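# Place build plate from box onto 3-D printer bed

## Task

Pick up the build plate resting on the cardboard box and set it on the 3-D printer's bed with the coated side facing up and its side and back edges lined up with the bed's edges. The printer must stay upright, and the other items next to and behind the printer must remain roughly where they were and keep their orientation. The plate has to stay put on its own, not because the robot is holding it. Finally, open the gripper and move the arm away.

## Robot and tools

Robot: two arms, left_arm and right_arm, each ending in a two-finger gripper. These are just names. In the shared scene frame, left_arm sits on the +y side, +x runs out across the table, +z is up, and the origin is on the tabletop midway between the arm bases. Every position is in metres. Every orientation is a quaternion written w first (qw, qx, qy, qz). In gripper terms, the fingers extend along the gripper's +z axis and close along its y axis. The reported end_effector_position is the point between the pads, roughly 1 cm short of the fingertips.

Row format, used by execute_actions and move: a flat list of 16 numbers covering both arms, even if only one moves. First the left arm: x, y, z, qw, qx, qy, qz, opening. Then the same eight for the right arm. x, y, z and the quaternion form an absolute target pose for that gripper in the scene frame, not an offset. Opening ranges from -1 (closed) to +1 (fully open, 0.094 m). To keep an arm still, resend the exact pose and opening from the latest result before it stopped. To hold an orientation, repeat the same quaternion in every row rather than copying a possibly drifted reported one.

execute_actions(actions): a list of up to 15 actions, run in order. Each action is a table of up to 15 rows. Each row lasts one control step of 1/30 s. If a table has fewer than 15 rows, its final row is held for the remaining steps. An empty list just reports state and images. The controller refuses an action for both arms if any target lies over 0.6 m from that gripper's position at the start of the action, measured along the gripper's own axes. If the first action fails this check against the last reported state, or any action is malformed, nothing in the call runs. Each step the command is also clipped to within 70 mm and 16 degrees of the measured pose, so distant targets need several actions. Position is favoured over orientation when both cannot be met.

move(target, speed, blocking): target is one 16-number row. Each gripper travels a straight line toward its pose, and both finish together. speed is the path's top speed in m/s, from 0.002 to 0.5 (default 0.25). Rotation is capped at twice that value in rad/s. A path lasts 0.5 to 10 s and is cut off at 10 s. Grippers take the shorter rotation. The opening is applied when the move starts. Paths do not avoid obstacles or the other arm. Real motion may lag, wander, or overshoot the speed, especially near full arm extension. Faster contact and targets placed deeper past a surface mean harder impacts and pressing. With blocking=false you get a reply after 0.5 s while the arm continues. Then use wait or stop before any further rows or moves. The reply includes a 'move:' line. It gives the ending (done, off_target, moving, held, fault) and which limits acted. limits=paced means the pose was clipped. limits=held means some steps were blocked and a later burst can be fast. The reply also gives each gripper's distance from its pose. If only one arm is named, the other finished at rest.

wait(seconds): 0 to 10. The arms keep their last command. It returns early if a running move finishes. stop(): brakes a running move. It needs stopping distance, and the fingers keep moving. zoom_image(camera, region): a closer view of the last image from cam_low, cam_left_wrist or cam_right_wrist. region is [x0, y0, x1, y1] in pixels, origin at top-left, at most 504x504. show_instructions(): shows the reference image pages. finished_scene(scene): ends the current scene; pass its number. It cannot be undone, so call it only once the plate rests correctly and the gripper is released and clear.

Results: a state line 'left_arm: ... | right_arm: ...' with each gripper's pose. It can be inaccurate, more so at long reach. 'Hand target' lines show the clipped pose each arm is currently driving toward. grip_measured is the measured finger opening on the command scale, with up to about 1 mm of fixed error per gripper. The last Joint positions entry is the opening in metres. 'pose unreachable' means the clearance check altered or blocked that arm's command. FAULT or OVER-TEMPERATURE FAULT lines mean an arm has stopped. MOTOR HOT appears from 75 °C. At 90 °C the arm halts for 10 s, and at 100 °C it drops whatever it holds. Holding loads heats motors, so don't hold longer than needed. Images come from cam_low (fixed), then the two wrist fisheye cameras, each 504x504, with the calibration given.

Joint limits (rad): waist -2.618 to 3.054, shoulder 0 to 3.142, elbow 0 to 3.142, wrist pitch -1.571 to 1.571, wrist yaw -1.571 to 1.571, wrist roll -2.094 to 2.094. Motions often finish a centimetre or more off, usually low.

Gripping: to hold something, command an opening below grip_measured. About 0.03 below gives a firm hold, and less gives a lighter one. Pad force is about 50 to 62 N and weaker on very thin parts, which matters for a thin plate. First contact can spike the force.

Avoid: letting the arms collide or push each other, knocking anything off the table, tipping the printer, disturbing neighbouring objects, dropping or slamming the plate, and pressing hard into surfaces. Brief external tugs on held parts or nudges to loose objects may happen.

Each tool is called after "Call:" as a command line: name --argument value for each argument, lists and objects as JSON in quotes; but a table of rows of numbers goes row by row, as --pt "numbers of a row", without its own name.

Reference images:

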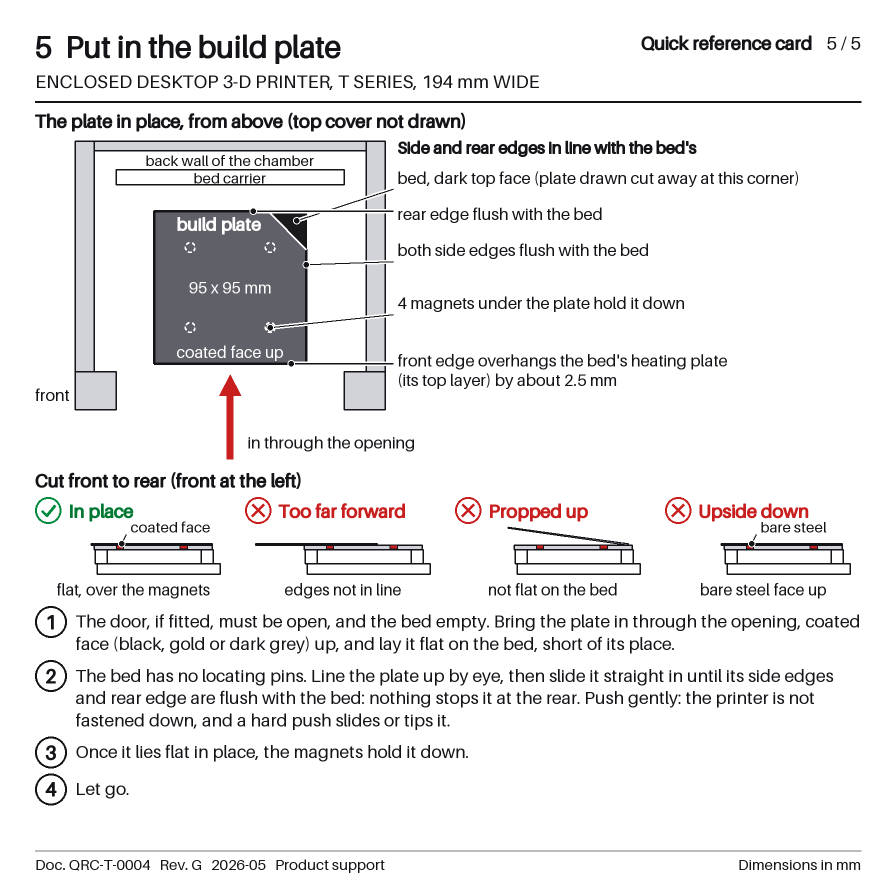

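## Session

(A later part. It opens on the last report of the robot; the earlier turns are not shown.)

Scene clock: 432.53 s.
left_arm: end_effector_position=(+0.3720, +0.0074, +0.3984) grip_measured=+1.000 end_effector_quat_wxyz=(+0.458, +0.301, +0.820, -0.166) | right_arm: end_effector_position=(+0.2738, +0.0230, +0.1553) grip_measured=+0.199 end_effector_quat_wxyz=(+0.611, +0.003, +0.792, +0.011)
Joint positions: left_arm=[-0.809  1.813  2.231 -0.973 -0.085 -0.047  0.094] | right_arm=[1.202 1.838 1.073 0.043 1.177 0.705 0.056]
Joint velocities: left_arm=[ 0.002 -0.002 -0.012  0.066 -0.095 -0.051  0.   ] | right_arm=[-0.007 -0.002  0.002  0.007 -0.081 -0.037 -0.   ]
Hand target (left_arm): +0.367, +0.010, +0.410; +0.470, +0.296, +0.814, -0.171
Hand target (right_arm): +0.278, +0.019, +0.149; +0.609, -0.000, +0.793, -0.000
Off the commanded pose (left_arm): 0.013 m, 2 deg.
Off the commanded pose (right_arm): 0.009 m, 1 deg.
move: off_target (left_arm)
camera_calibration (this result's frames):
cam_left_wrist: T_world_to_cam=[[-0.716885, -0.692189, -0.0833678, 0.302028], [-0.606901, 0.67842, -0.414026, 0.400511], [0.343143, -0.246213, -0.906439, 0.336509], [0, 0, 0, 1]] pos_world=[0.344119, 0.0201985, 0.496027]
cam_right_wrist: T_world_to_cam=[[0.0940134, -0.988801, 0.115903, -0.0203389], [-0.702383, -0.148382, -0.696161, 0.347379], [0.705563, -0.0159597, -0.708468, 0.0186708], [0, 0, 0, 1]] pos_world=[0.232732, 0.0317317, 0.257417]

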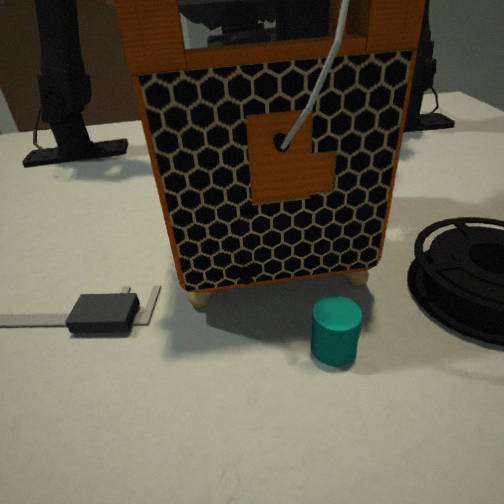

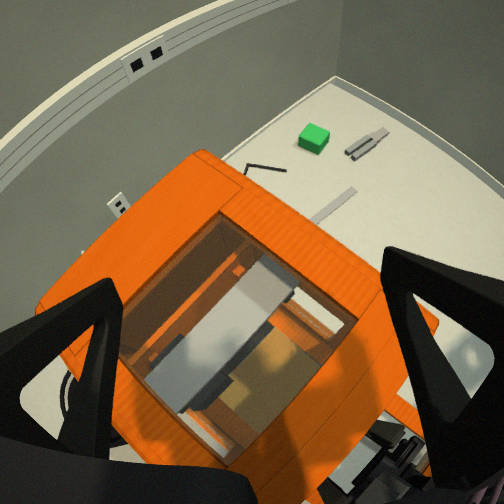

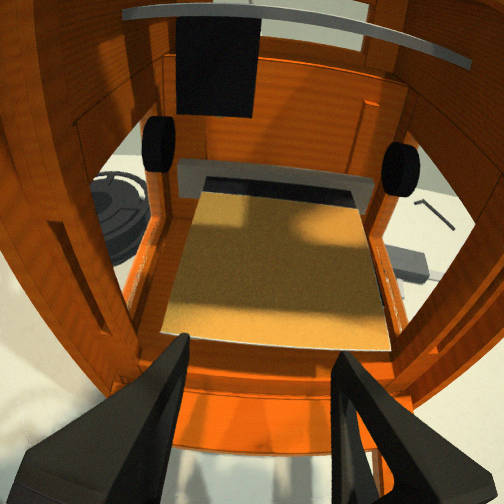

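Redo the approach from below with a lower target.

Call:
move --target '[0.367,0.01,0.41,0.47,0.296,0.814,-0.171,1,0.255,0.003,0.132,0.609,0,0.793,0,0.2]' --speed 0.05

Call:
move --target '[0.367,0.01,0.41,0.47,0.296,0.814,-0.171,1,0.28,0.021,0.153,0.609,0,0.793,0,0.2]' --speed 0.03

Scene clock: 440.10 s.
left_arm: end_effector_position=(+0.3720, +0.0074, +0.3984) grip_measured=+1.000 end_effector_quat_wxyz=(+0.458, +0.301, +0.820, -0.166) | right_arm: end_effector_position=(+0.2596, +0.0084, +0.1285) grip_measured=+0.199 end_effector_quat_wxyz=(+0.604, -0.002, +0.797, +0.004)
Joint positions: left_arm=[-0.809  1.813  2.231 -0.973 -0.085 -0.047  0.094] | right_arm=[1.228 1.838 0.981 0.049 1.189 0.774 0.056]
Joint velocities: left_arm=[ 0.002  0.002 -0.007 -0.037 -0.007 -0.066  0.   ] | right_arm=[-0.007  0.002  0.007  0.007 -0.037  0.037 -0.001]
Hand target (left_arm): +0.367, +0.010, +0.410; +0.470, +0.296, +0.814, -0.171
Hand target (right_arm): +0.255, +0.002, +0.133; +0.609, +0.000, +0.793, +0.000
Off the commanded pose (left_arm): 0.013 m, 2 deg.
Off the commanded pose (right_arm): 0.008 m, 1 deg.
move: off_target (left_arm)
camera_calibration (this result's frames):
cam_left_wrist: T_world_to_cam=[[-0.716885, -0.692189, -0.0833678, 0.302028], [-0.606901, 0.67842, -0.414026, 0.400511], [0.343143, -0.246213, -0.906439, 0.336509], [0, 0, 0, 1]] pos_world=[0.344119, 0.0201985, 0.496027]
cam_right_wrist: T_world_to_cam=[[0.0954584, -0.986537, 0.132786, -0.0329297], [-0.713523, -0.160827, -0.681923, 0.317755], [0.694098, -0.0296509, -0.719269, 0.0140062], [0, 0, 0, 1]] pos_world=[0.220147, 0.0190325, 0.231131]

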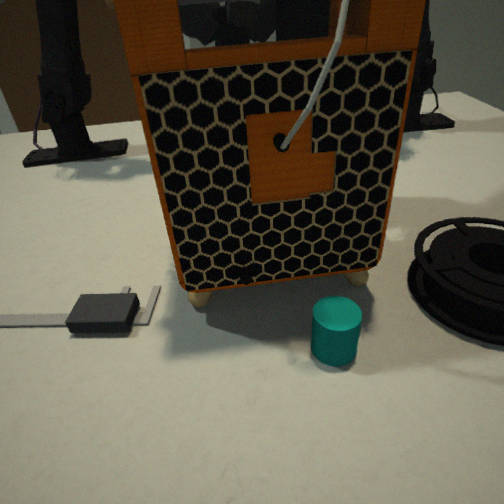

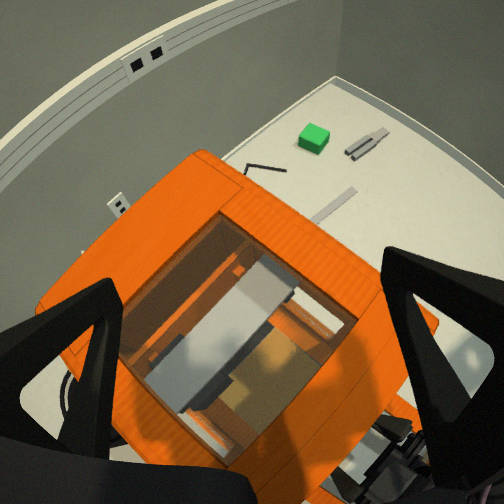

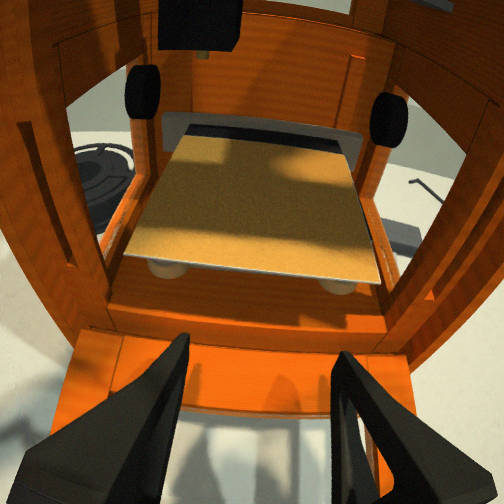

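Scene clock: 441.53 s.
left_arm: end_effector_position=(+0.3720, +0.0074, +0.3984) grip_measured=+1.000 end_effector_quat_wxyz=(+0.458, +0.301, +0.820, -0.166) | right_arm: end_effector_position=(+0.2746, +0.0185, +0.1498) grip_measured=+0.199 end_effector_quat_wxyz=(+0.609, -0.002, +0.793, +0.004)
Joint positions: left_arm=[-0.809  1.813  2.231 -0.973 -0.085 -0.047  0.094] | right_arm=[1.197 1.838 1.055 0.049 1.175 0.698 0.056]
Joint velocities: left_arm=[ 0.002  0.017 -0.002 -0.007  0.007  0.037  0.   ] | right_arm=[-0.002  0.002 -0.002 -0.051  0.022  0.007 -0.   ]
Hand target (left_arm): +0.367, +0.010, +0.410; +0.470, +0.296, +0.814, -0.171
Hand target (right_arm): +0.280, +0.022, +0.153; +0.609, -0.000, +0.793, +0.001
Off the commanded pose (left_arm): 0.013 m, 2 deg.
Off the commanded pose (right_arm): 0.007 m, 0 deg.
move: off_target (left_arm)
camera_calibration (this result's frames):
cam_left_wrist: T_world_to_cam=[[-0.716885, -0.692189, -0.0833678, 0.302028], [-0.606901, 0.67842, -0.414026, 0.400511], [0.343143, -0.246213, -0.906439, 0.336509], [0, 0, 0, 1]] pos_world=[0.344119, 0.0201985, 0.496027]
cam_right_wrist: T_world_to_cam=[[0.0928673, -0.98669, 0.133489, -0.0265687], [-0.706037, -0.15979, -0.689912, 0.34372], [0.702059, -0.0301781, -0.711479, 0.0158325], [0, 0, 0, 1]] pos_world=[0.234031, 0.0291858, 0.251947]

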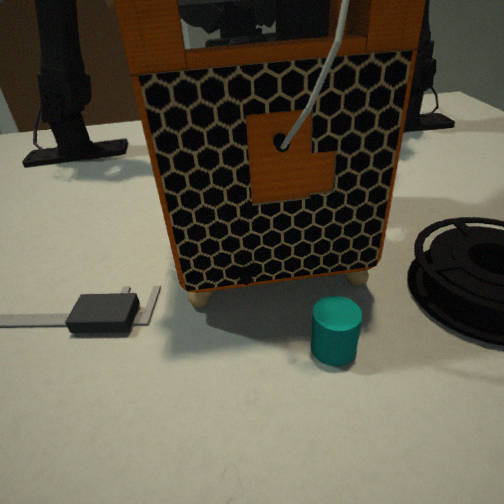

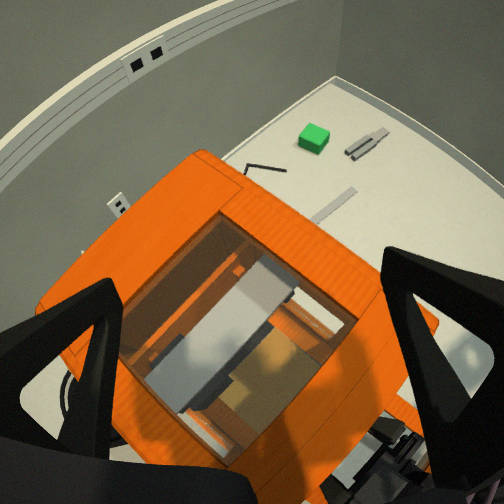

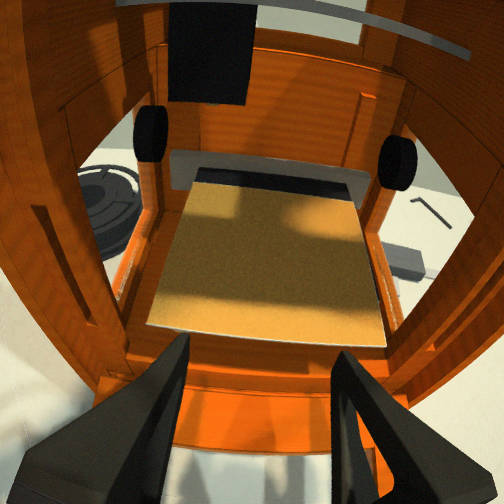

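Call:
move --target '[0.367,0.01,0.41,0.47,0.296,0.814,-0.171,1,0.295,0.021,0.153,0.609,0,0.793,0,0.2]' --speed 0.015

Call:
zoom_image --camera "cam_right_wrist" --region '[125,130,415,420]'

Call:
zoom_image --camera "cam_left_wrist" --region '[200,310,340,450]'

Scene clock: 449.67 s.
left_arm: end_effector_position=(+0.3720, +0.0074, +0.3984) grip_measured=+1.000 end_effector_quat_wxyz=(+0.458, +0.301, +0.820, -0.166) | right_arm: end_effector_position=(+0.2883, +0.0170, +0.1483) grip_measured=+0.199 end_effector_quat_wxyz=(+0.608, -0.005, +0.794, -0.001)
Joint positions: left_arm=[-0.809  1.813  2.231 -0.973 -0.085 -0.047  0.094] | right_arm=[1.159 1.849 1.055 0.104 1.147 0.637 0.056]
Joint velocities: left_arm=[-0.007 -0.007 -0.007 -0.066  0.007 -0.007  0.   ] | right_arm=[ 0.002 -0.002  0.007 -0.081  0.022 -0.051  0.   ]
Hand target (left_arm): +0.367, +0.010, +0.410; +0.470, +0.296, +0.814, -0.171
Hand target (right_arm): +0.295, +0.021, +0.153; +0.609, -0.000, +0.793, +0.000
Off the commanded pose (left_arm): 0.013 m, 2 deg.
Off the commanded pose (right_arm): 0.009 m, 1 deg.
move: off_target (left_arm)
camera_calibration (this result's frames):
cam_left_wrist: T_world_to_cam=[[-0.716885, -0.692189, -0.0833678, 0.302028], [-0.606901, 0.67842, -0.414026, 0.400511], [0.343143, -0.246213, -0.906439, 0.336509], [0, 0, 0, 1]] pos_world=[0.344119, 0.0201985, 0.496027]
cam_right_wrist: T_world_to_cam=[[0.0925414, -0.985141, 0.144681, -0.0307834], [-0.708503, -0.167245, -0.685604, 0.352322], [0.699614, -0.03906, -0.713453, 0.0062979], [0, 0, 0, 1]] pos_world=[0.248064, 0.0288439, 0.2505]

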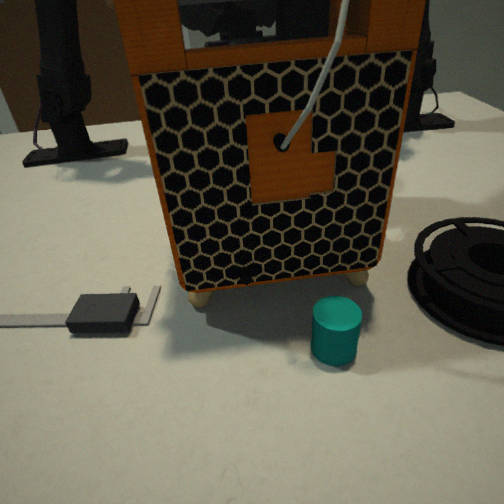

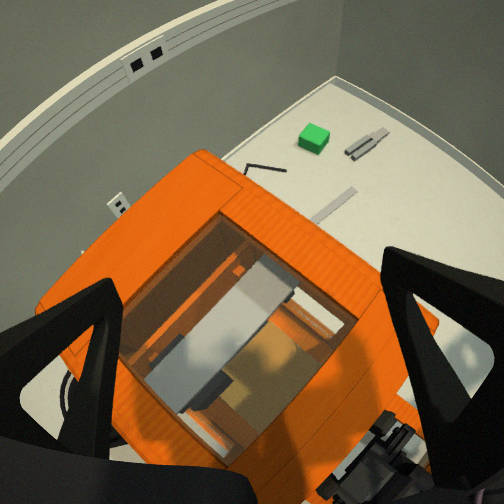

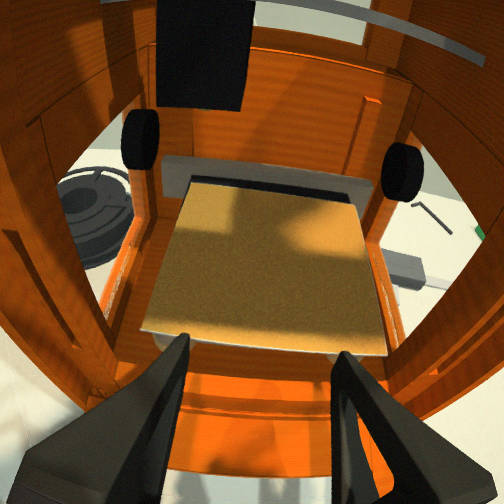

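Region (125, 130, 415, 420) of cam_right_wrist's 504x504 image, scaled by 1.738, with more detail than that image has.

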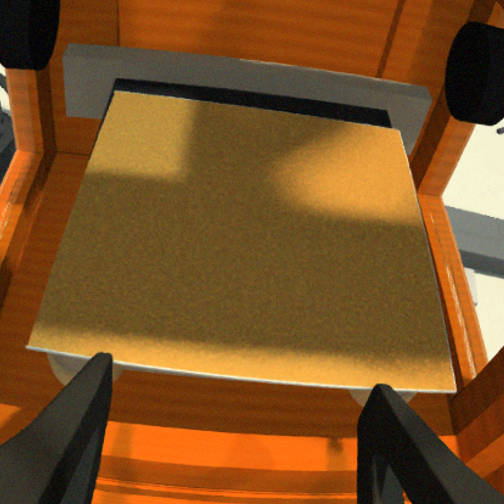

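Region (200, 310, 340, 450) of cam_left_wrist's 504x504 image, scaled by 3.600, with more detail than that image has.

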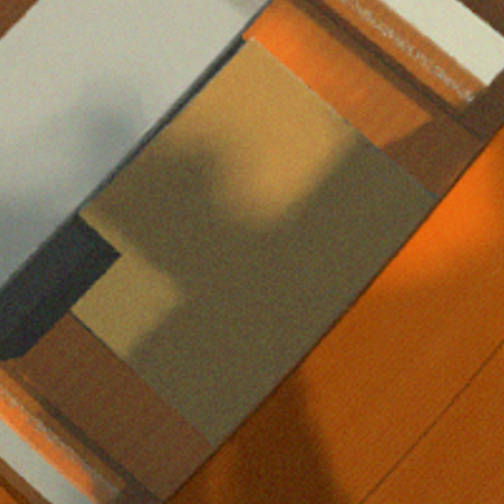

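Call:
move --target '[0.367,0.01,0.41,0.47,0.296,0.814,-0.171,1,0.300,0.0225,0.156,0.609,-0.0139,0.793,0.0107,0.2]' --speed 0.01

Call:
zoom_image --camera "cam_right_wrist" --region '[125,130,415,420]'

Call:
zoom_image --camera "cam_left_wrist" --region '[200,310,340,450]'

Scene clock: 459.47 s.
left_arm: end_effector_position=(+0.3720, +0.0074, +0.3984) grip_measured=+1.000 end_effector_quat_wxyz=(+0.458, +0.301, +0.820, -0.166) | right_arm: end_effector_position=(+0.2953, +0.0238, +0.1528) grip_measured=+0.199 end_effector_quat_wxyz=(+0.608, -0.016, +0.793, +0.011)
Joint positions: left_arm=[-0.809  1.813  2.231 -0.973 -0.085 -0.047  0.094] | right_arm=[1.142 1.849 1.055 0.176 1.107 0.564 0.056]
Joint velocities: left_arm=[ 0.002 -0.017 -0.007  0.022 -0.022  0.007  0.   ] | right_arm=[-0.017 -0.012 -0.002  0.051 -0.007 -0.022 -0.001]
Hand target (left_arm): +0.367, +0.010, +0.410; +0.470, +0.296, +0.814, -0.171
Hand target (right_arm): +0.300, +0.023, +0.156; +0.609, -0.014, +0.793, +0.011
Off the commanded pose (left_arm): 0.013 m, 2 deg.
Off the commanded pose (right_arm): 0.006 m, 0 deg.
move: off_target (left_arm)
camera_calibration (this result's frames):
cam_left_wrist: T_world_to_cam=[[-0.716885, -0.692189, -0.0833678, 0.302028], [-0.606901, 0.67842, -0.414026, 0.400511], [0.343143, -0.246213, -0.906439, 0.336509], [0, 0, 0, 1]] pos_world=[0.344119, 0.0201985, 0.496027]
cam_right_wrist: T_world_to_cam=[[0.125229, -0.982317, 0.139182, -0.0341927], [-0.700981, -0.186881, -0.688259, 0.360138], [0.702099, -0.0113741, -0.711988, 0.0031993], [0, 0, 0, 1]] pos_world=[0.254485, 0.0337513, 0.254905]

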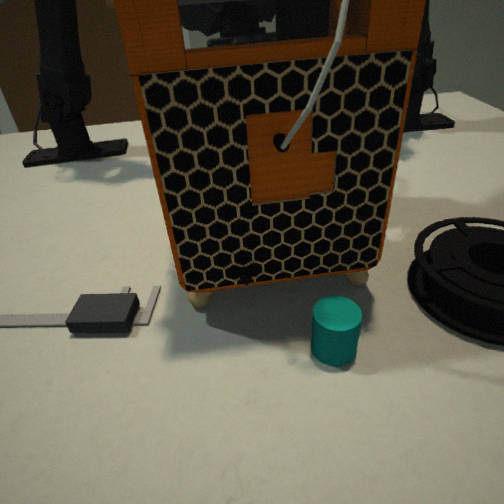

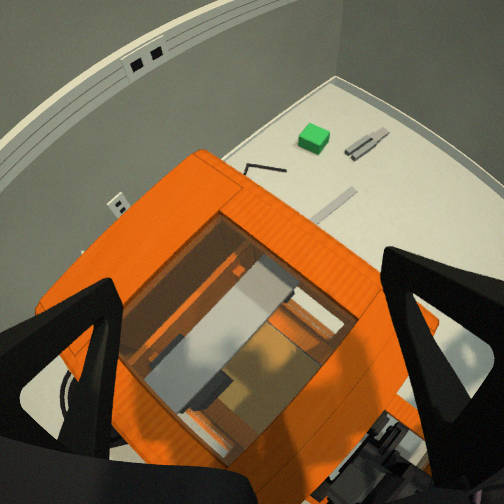

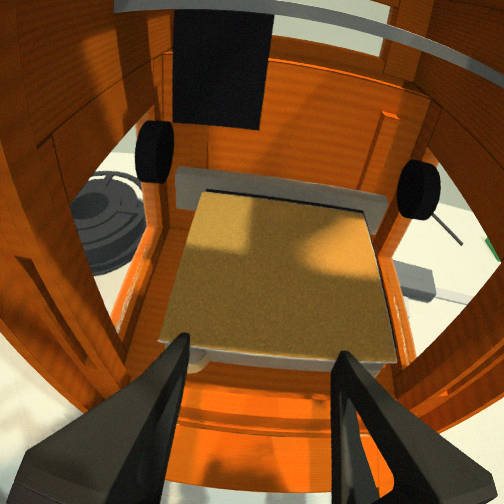

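Region (125, 130, 415, 420) of cam_right_wrist's 504x504 image, scaled by 1.738, with more detail than that image has.

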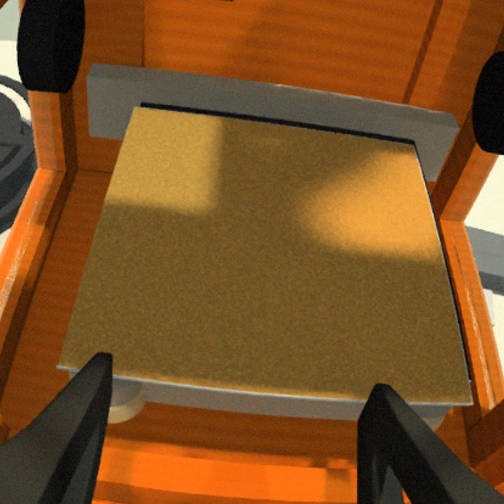

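Region (200, 310, 340, 450) of cam_left_wrist's 504x504 image, scaled by 3.600, with more detail than that image has.

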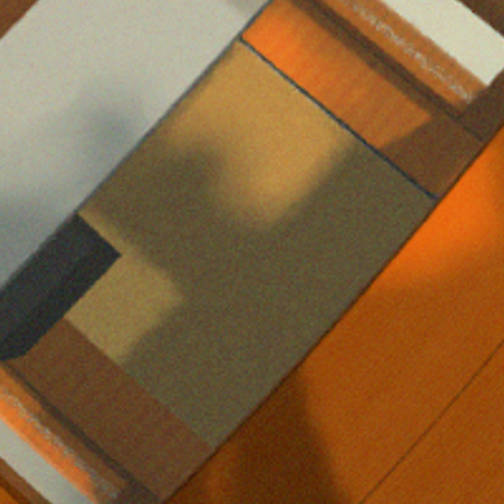

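Call:
move --target '[0.367,0.01,0.41,0.47,0.296,0.814,-0.171,1,0.3025,0.019,0.156,0.609,-0.0139,0.793,0.0107,0.2]' --speed 0.005

Call:
zoom_image --camera "cam_right_wrist" --region '[125,130,415,420]'

Call:
zoom_image --camera "cam_left_wrist" --region '[200,310,340,450]'

Scene clock: 470.83 s.
left_arm: end_effector_position=(+0.3720, +0.0074, +0.3984) grip_measured=+1.000 end_effector_quat_wxyz=(+0.458, +0.301, +0.820, -0.166) | right_arm: end_effector_position=(+0.2993, +0.0234, +0.1538) grip_measured=+0.199 end_effector_quat_wxyz=(+0.609, -0.015, +0.793, +0.013)
Joint positions: left_arm=[-0.809  1.813  2.231 -0.973 -0.085 -0.047  0.094] | right_arm=[1.131 1.849 1.055 0.192 1.096 0.552 0.056]
Joint velocities: left_arm=[-0.017  0.007  0.012 -0.037  0.051 -0.037  0.   ] | right_arm=[ 0.002  0.002  0.002 -0.037 -0.007 -0.095  0.   ]
Hand target (left_arm): +0.367, +0.010, +0.410; +0.470, +0.296, +0.814, -0.171
Hand target (right_arm): +0.303, +0.019, +0.156; +0.609, -0.014, +0.793, +0.011
Off the commanded pose (left_arm): 0.013 m, 2 deg.
Off the commanded pose (right_arm): 0.006 m, 0 deg.
move: off_target (left_arm)
camera_calibration (this result's frames):
cam_left_wrist: T_world_to_cam=[[-0.716885, -0.692189, -0.0833678, 0.302028], [-0.606901, 0.67842, -0.414026, 0.400511], [0.343143, -0.246213, -0.906439, 0.336509], [0, 0, 0, 1]] pos_world=[0.344119, 0.0201985, 0.496027]
cam_right_wrist: T_world_to_cam=[[0.125789, -0.98291, 0.134405, -0.034694], [-0.700519, -0.183936, -0.689522, 0.363585], [0.70246, -0.00741846, -0.711685, 0.00085886], [0, 0, 0, 1]] pos_world=[0.258459, 0.0327817, 0.255974]

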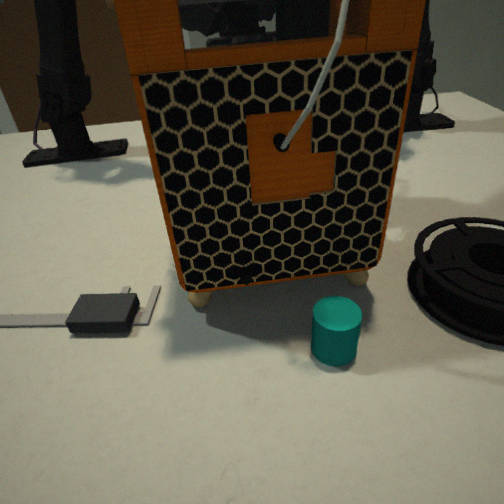

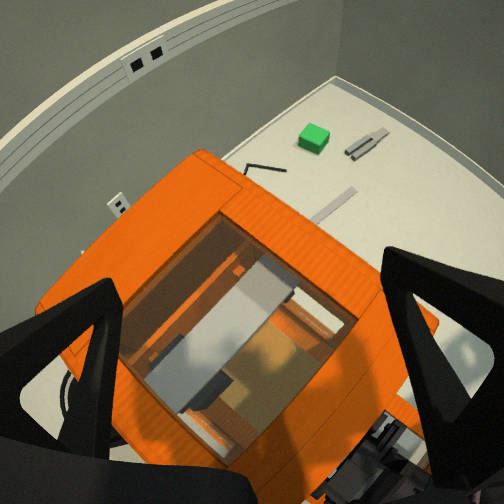

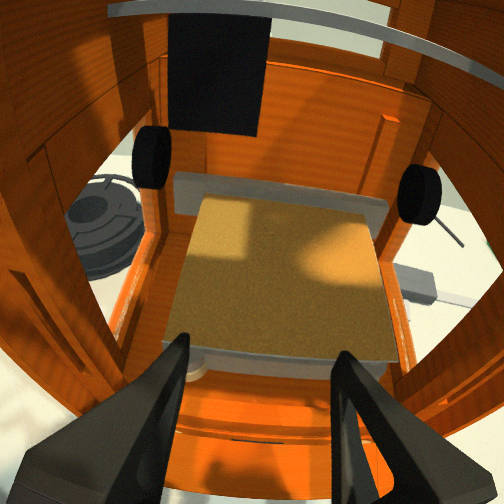

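Region (125, 130, 415, 420) of cam_right_wrist's 504x504 image, scaled by 1.738, with more detail than that image has.

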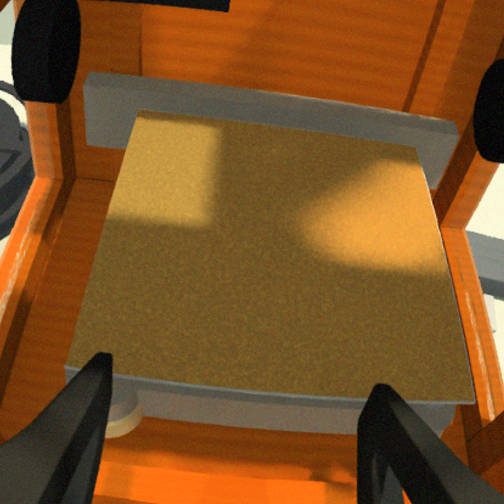

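Region (200, 310, 340, 450) of cam_left_wrist's 504x504 image, scaled by 3.600, with more detail than that image has.

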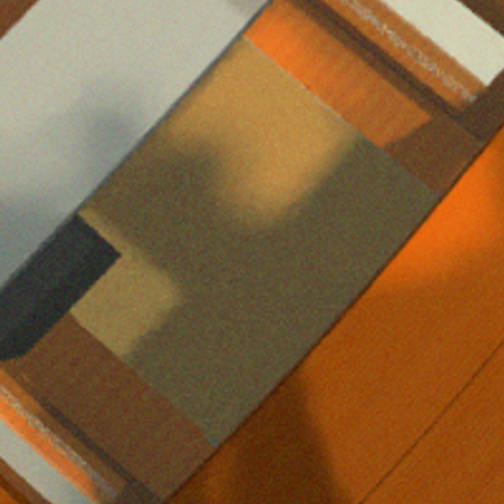

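Call:
move --target '[0.367,0.01,0.41,0.47,0.296,0.814,-0.171,1,0.25,0.019,0.16,0.609,-0.0139,0.793,0.0107,0.2]' --speed 0.08

Call:
zoom_image --camera "cam_right_wrist" --region '[140,120,400,380]'

Call:
move --target '[0.25,0.25,0.43,0.47,0.296,0.814,-0.171,1,0.2,-0.15,0.25,0.57,-0.27,0.745,0.21,0.2]'

Scene clock: 481.60 s.
left_arm: end_effector_position=(+0.3720, +0.0074, +0.3984) grip_measured=+1.000 end_effector_quat_wxyz=(+0.458, +0.301, +0.820, -0.166) | right_arm: end_effector_position=(+0.2533, +0.0239, +0.1553) grip_measured=+0.199 end_effector_quat_wxyz=(+0.605, -0.018, +0.796, +0.014)
Joint positions: left_arm=[-0.809  1.813  2.231 -0.973 -0.085 -0.047  0.094] | right_arm=[ 1.252  1.805  1.055 -0.03   1.182  0.743  0.056]
Joint velocities: left_arm=[ 0.017 -0.012  0.007  0.007 -0.022  0.007  0.   ] | right_arm=[-0.012  0.002 -0.012 -0.066  0.022  0.022  0.001]
Hand target (left_arm): +0.367, +0.010, +0.410; +0.470, +0.296, +0.814, -0.171
Hand target (right_arm): +0.250, +0.019, +0.161; +0.610, -0.014, +0.792, +0.010
Off the commanded pose (left_arm): 0.013 m, 2 deg.
Off the commanded pose (right_arm): 0.008 m, 1 deg.
move: off_target (left_arm)
camera_calibration (this result's frames):
cam_left_wrist: T_world_to_cam=[[-0.716885, -0.692189, -0.0833678, 0.302028], [-0.606901, 0.67842, -0.414026, 0.400511], [0.343143, -0.246213, -0.906439, 0.336509], [0, 0, 0, 1]] pos_world=[0.344119, 0.0201985, 0.496027]
cam_right_wrist: T_world_to_cam=[[0.13172, -0.981999, 0.135377, -0.030316], [-0.705064, -0.188806, -0.683548, 0.33275], [0.696804, -0.00541236, -0.717242, 0.0365101], [0, 0, 0, 1]] pos_world=[0.213163, 0.0332526, 0.257741]

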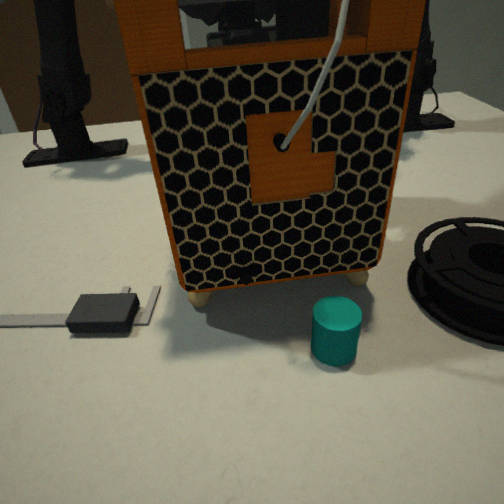

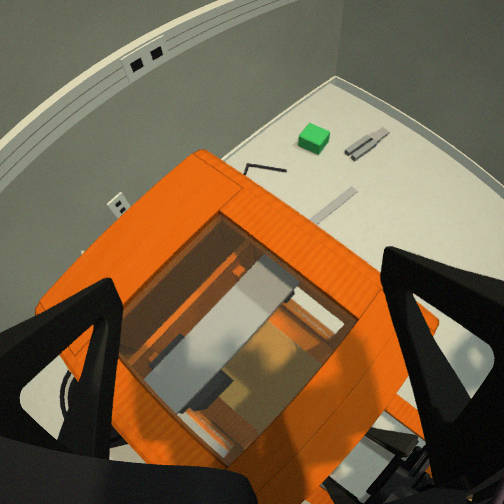

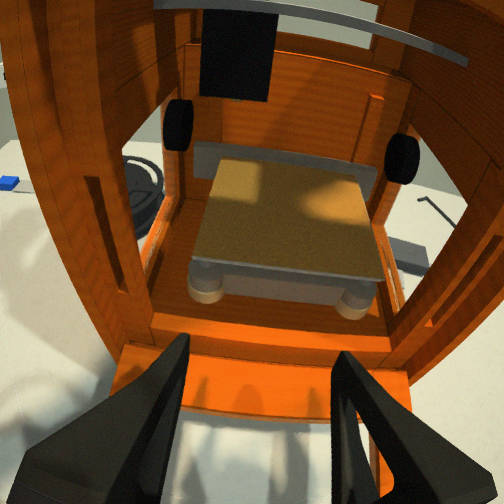

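Region (140, 120, 400, 380) of cam_right_wrist's 504x504 image, scaled by 1.938, with more detail than that image has.

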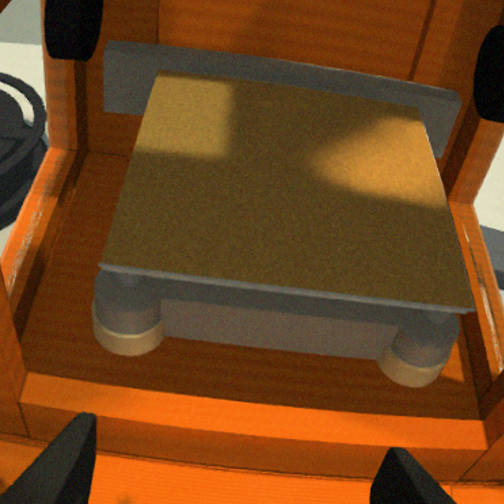

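Scene clock: 483.83 s.
left_arm: end_effector_position=(+0.2496, +0.2533, +0.4274) grip_measured=+1.000 end_effector_quat_wxyz=(+0.464, +0.288, +0.819, -0.173) | right_arm: end_effector_position=(+0.2023, -0.1450, +0.2343) grip_measured=+0.199 end_effector_quat_wxyz=(+0.562, -0.267, +0.754, +0.212)
Joint positions: left_arm=[-0.004  1.141  1.834 -1.353  0.589  0.387  0.094] | right_arm=[ 0.685  0.495  0.493 -0.282  0.062  0.037  0.056]
Joint velocities: left_arm=[-0.002  0.002 -0.012 -0.037 -0.051 -0.037  0.   ] | right_arm=[-0.017  0.002 -0.017 -0.051 -0.081 -0.037 -0.   ]
Hand target (left_arm): +0.250, +0.253, +0.434; +0.468, +0.292, +0.815, -0.177
Hand target (right_arm): +0.201, -0.147, +0.250; +0.571, -0.268, +0.745, +0.215
Off the commanded pose (left_arm): 0.004 m, 1 deg.
Off the commanded pose (right_arm): 0.017 m, 1 deg.
move: off_target (right_arm)
camera_calibration (this result's frames):
cam_left_wrist: T_world_to_cam=[[-0.705519, -0.70575, -0.0644924, 0.379457], [-0.617414, 0.656775, -0.43295, 0.187537], [0.347912, -0.265636, -0.899108, 0.466016], [0, 0, 0, 1]] pos_world=[0.22137, 0.268423, 0.524665]
cam_right_wrist: T_world_to_cam=[[0.702311, -0.702156, 0.1172, -0.270724], [-0.460761, -0.573869, -0.677033, 0.212174], [0.542641, 0.421486, -0.726561, 0.223043], [0, 0, 0, 1]] pos_world=[0.166862, -0.16234, 0.337431]

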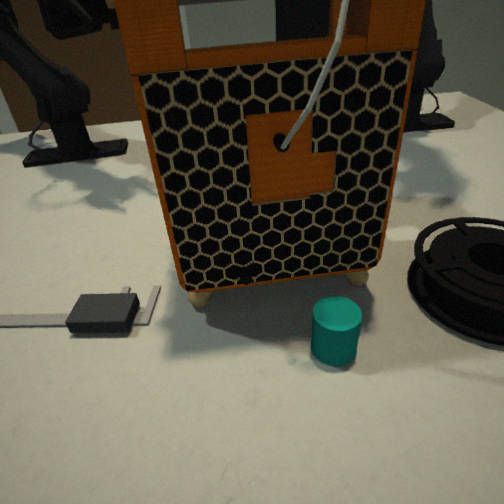

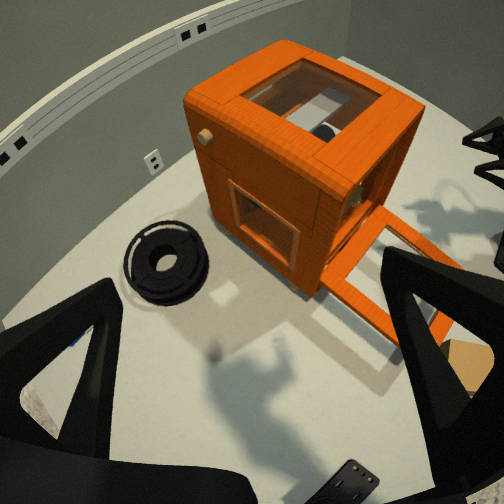

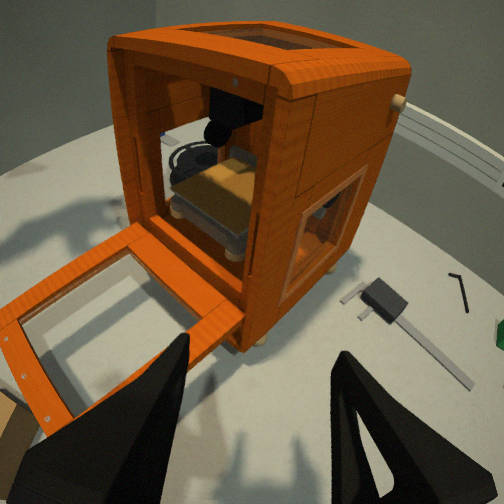

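Call:
finished_scene --scene 1

The scene is finished: the task was done.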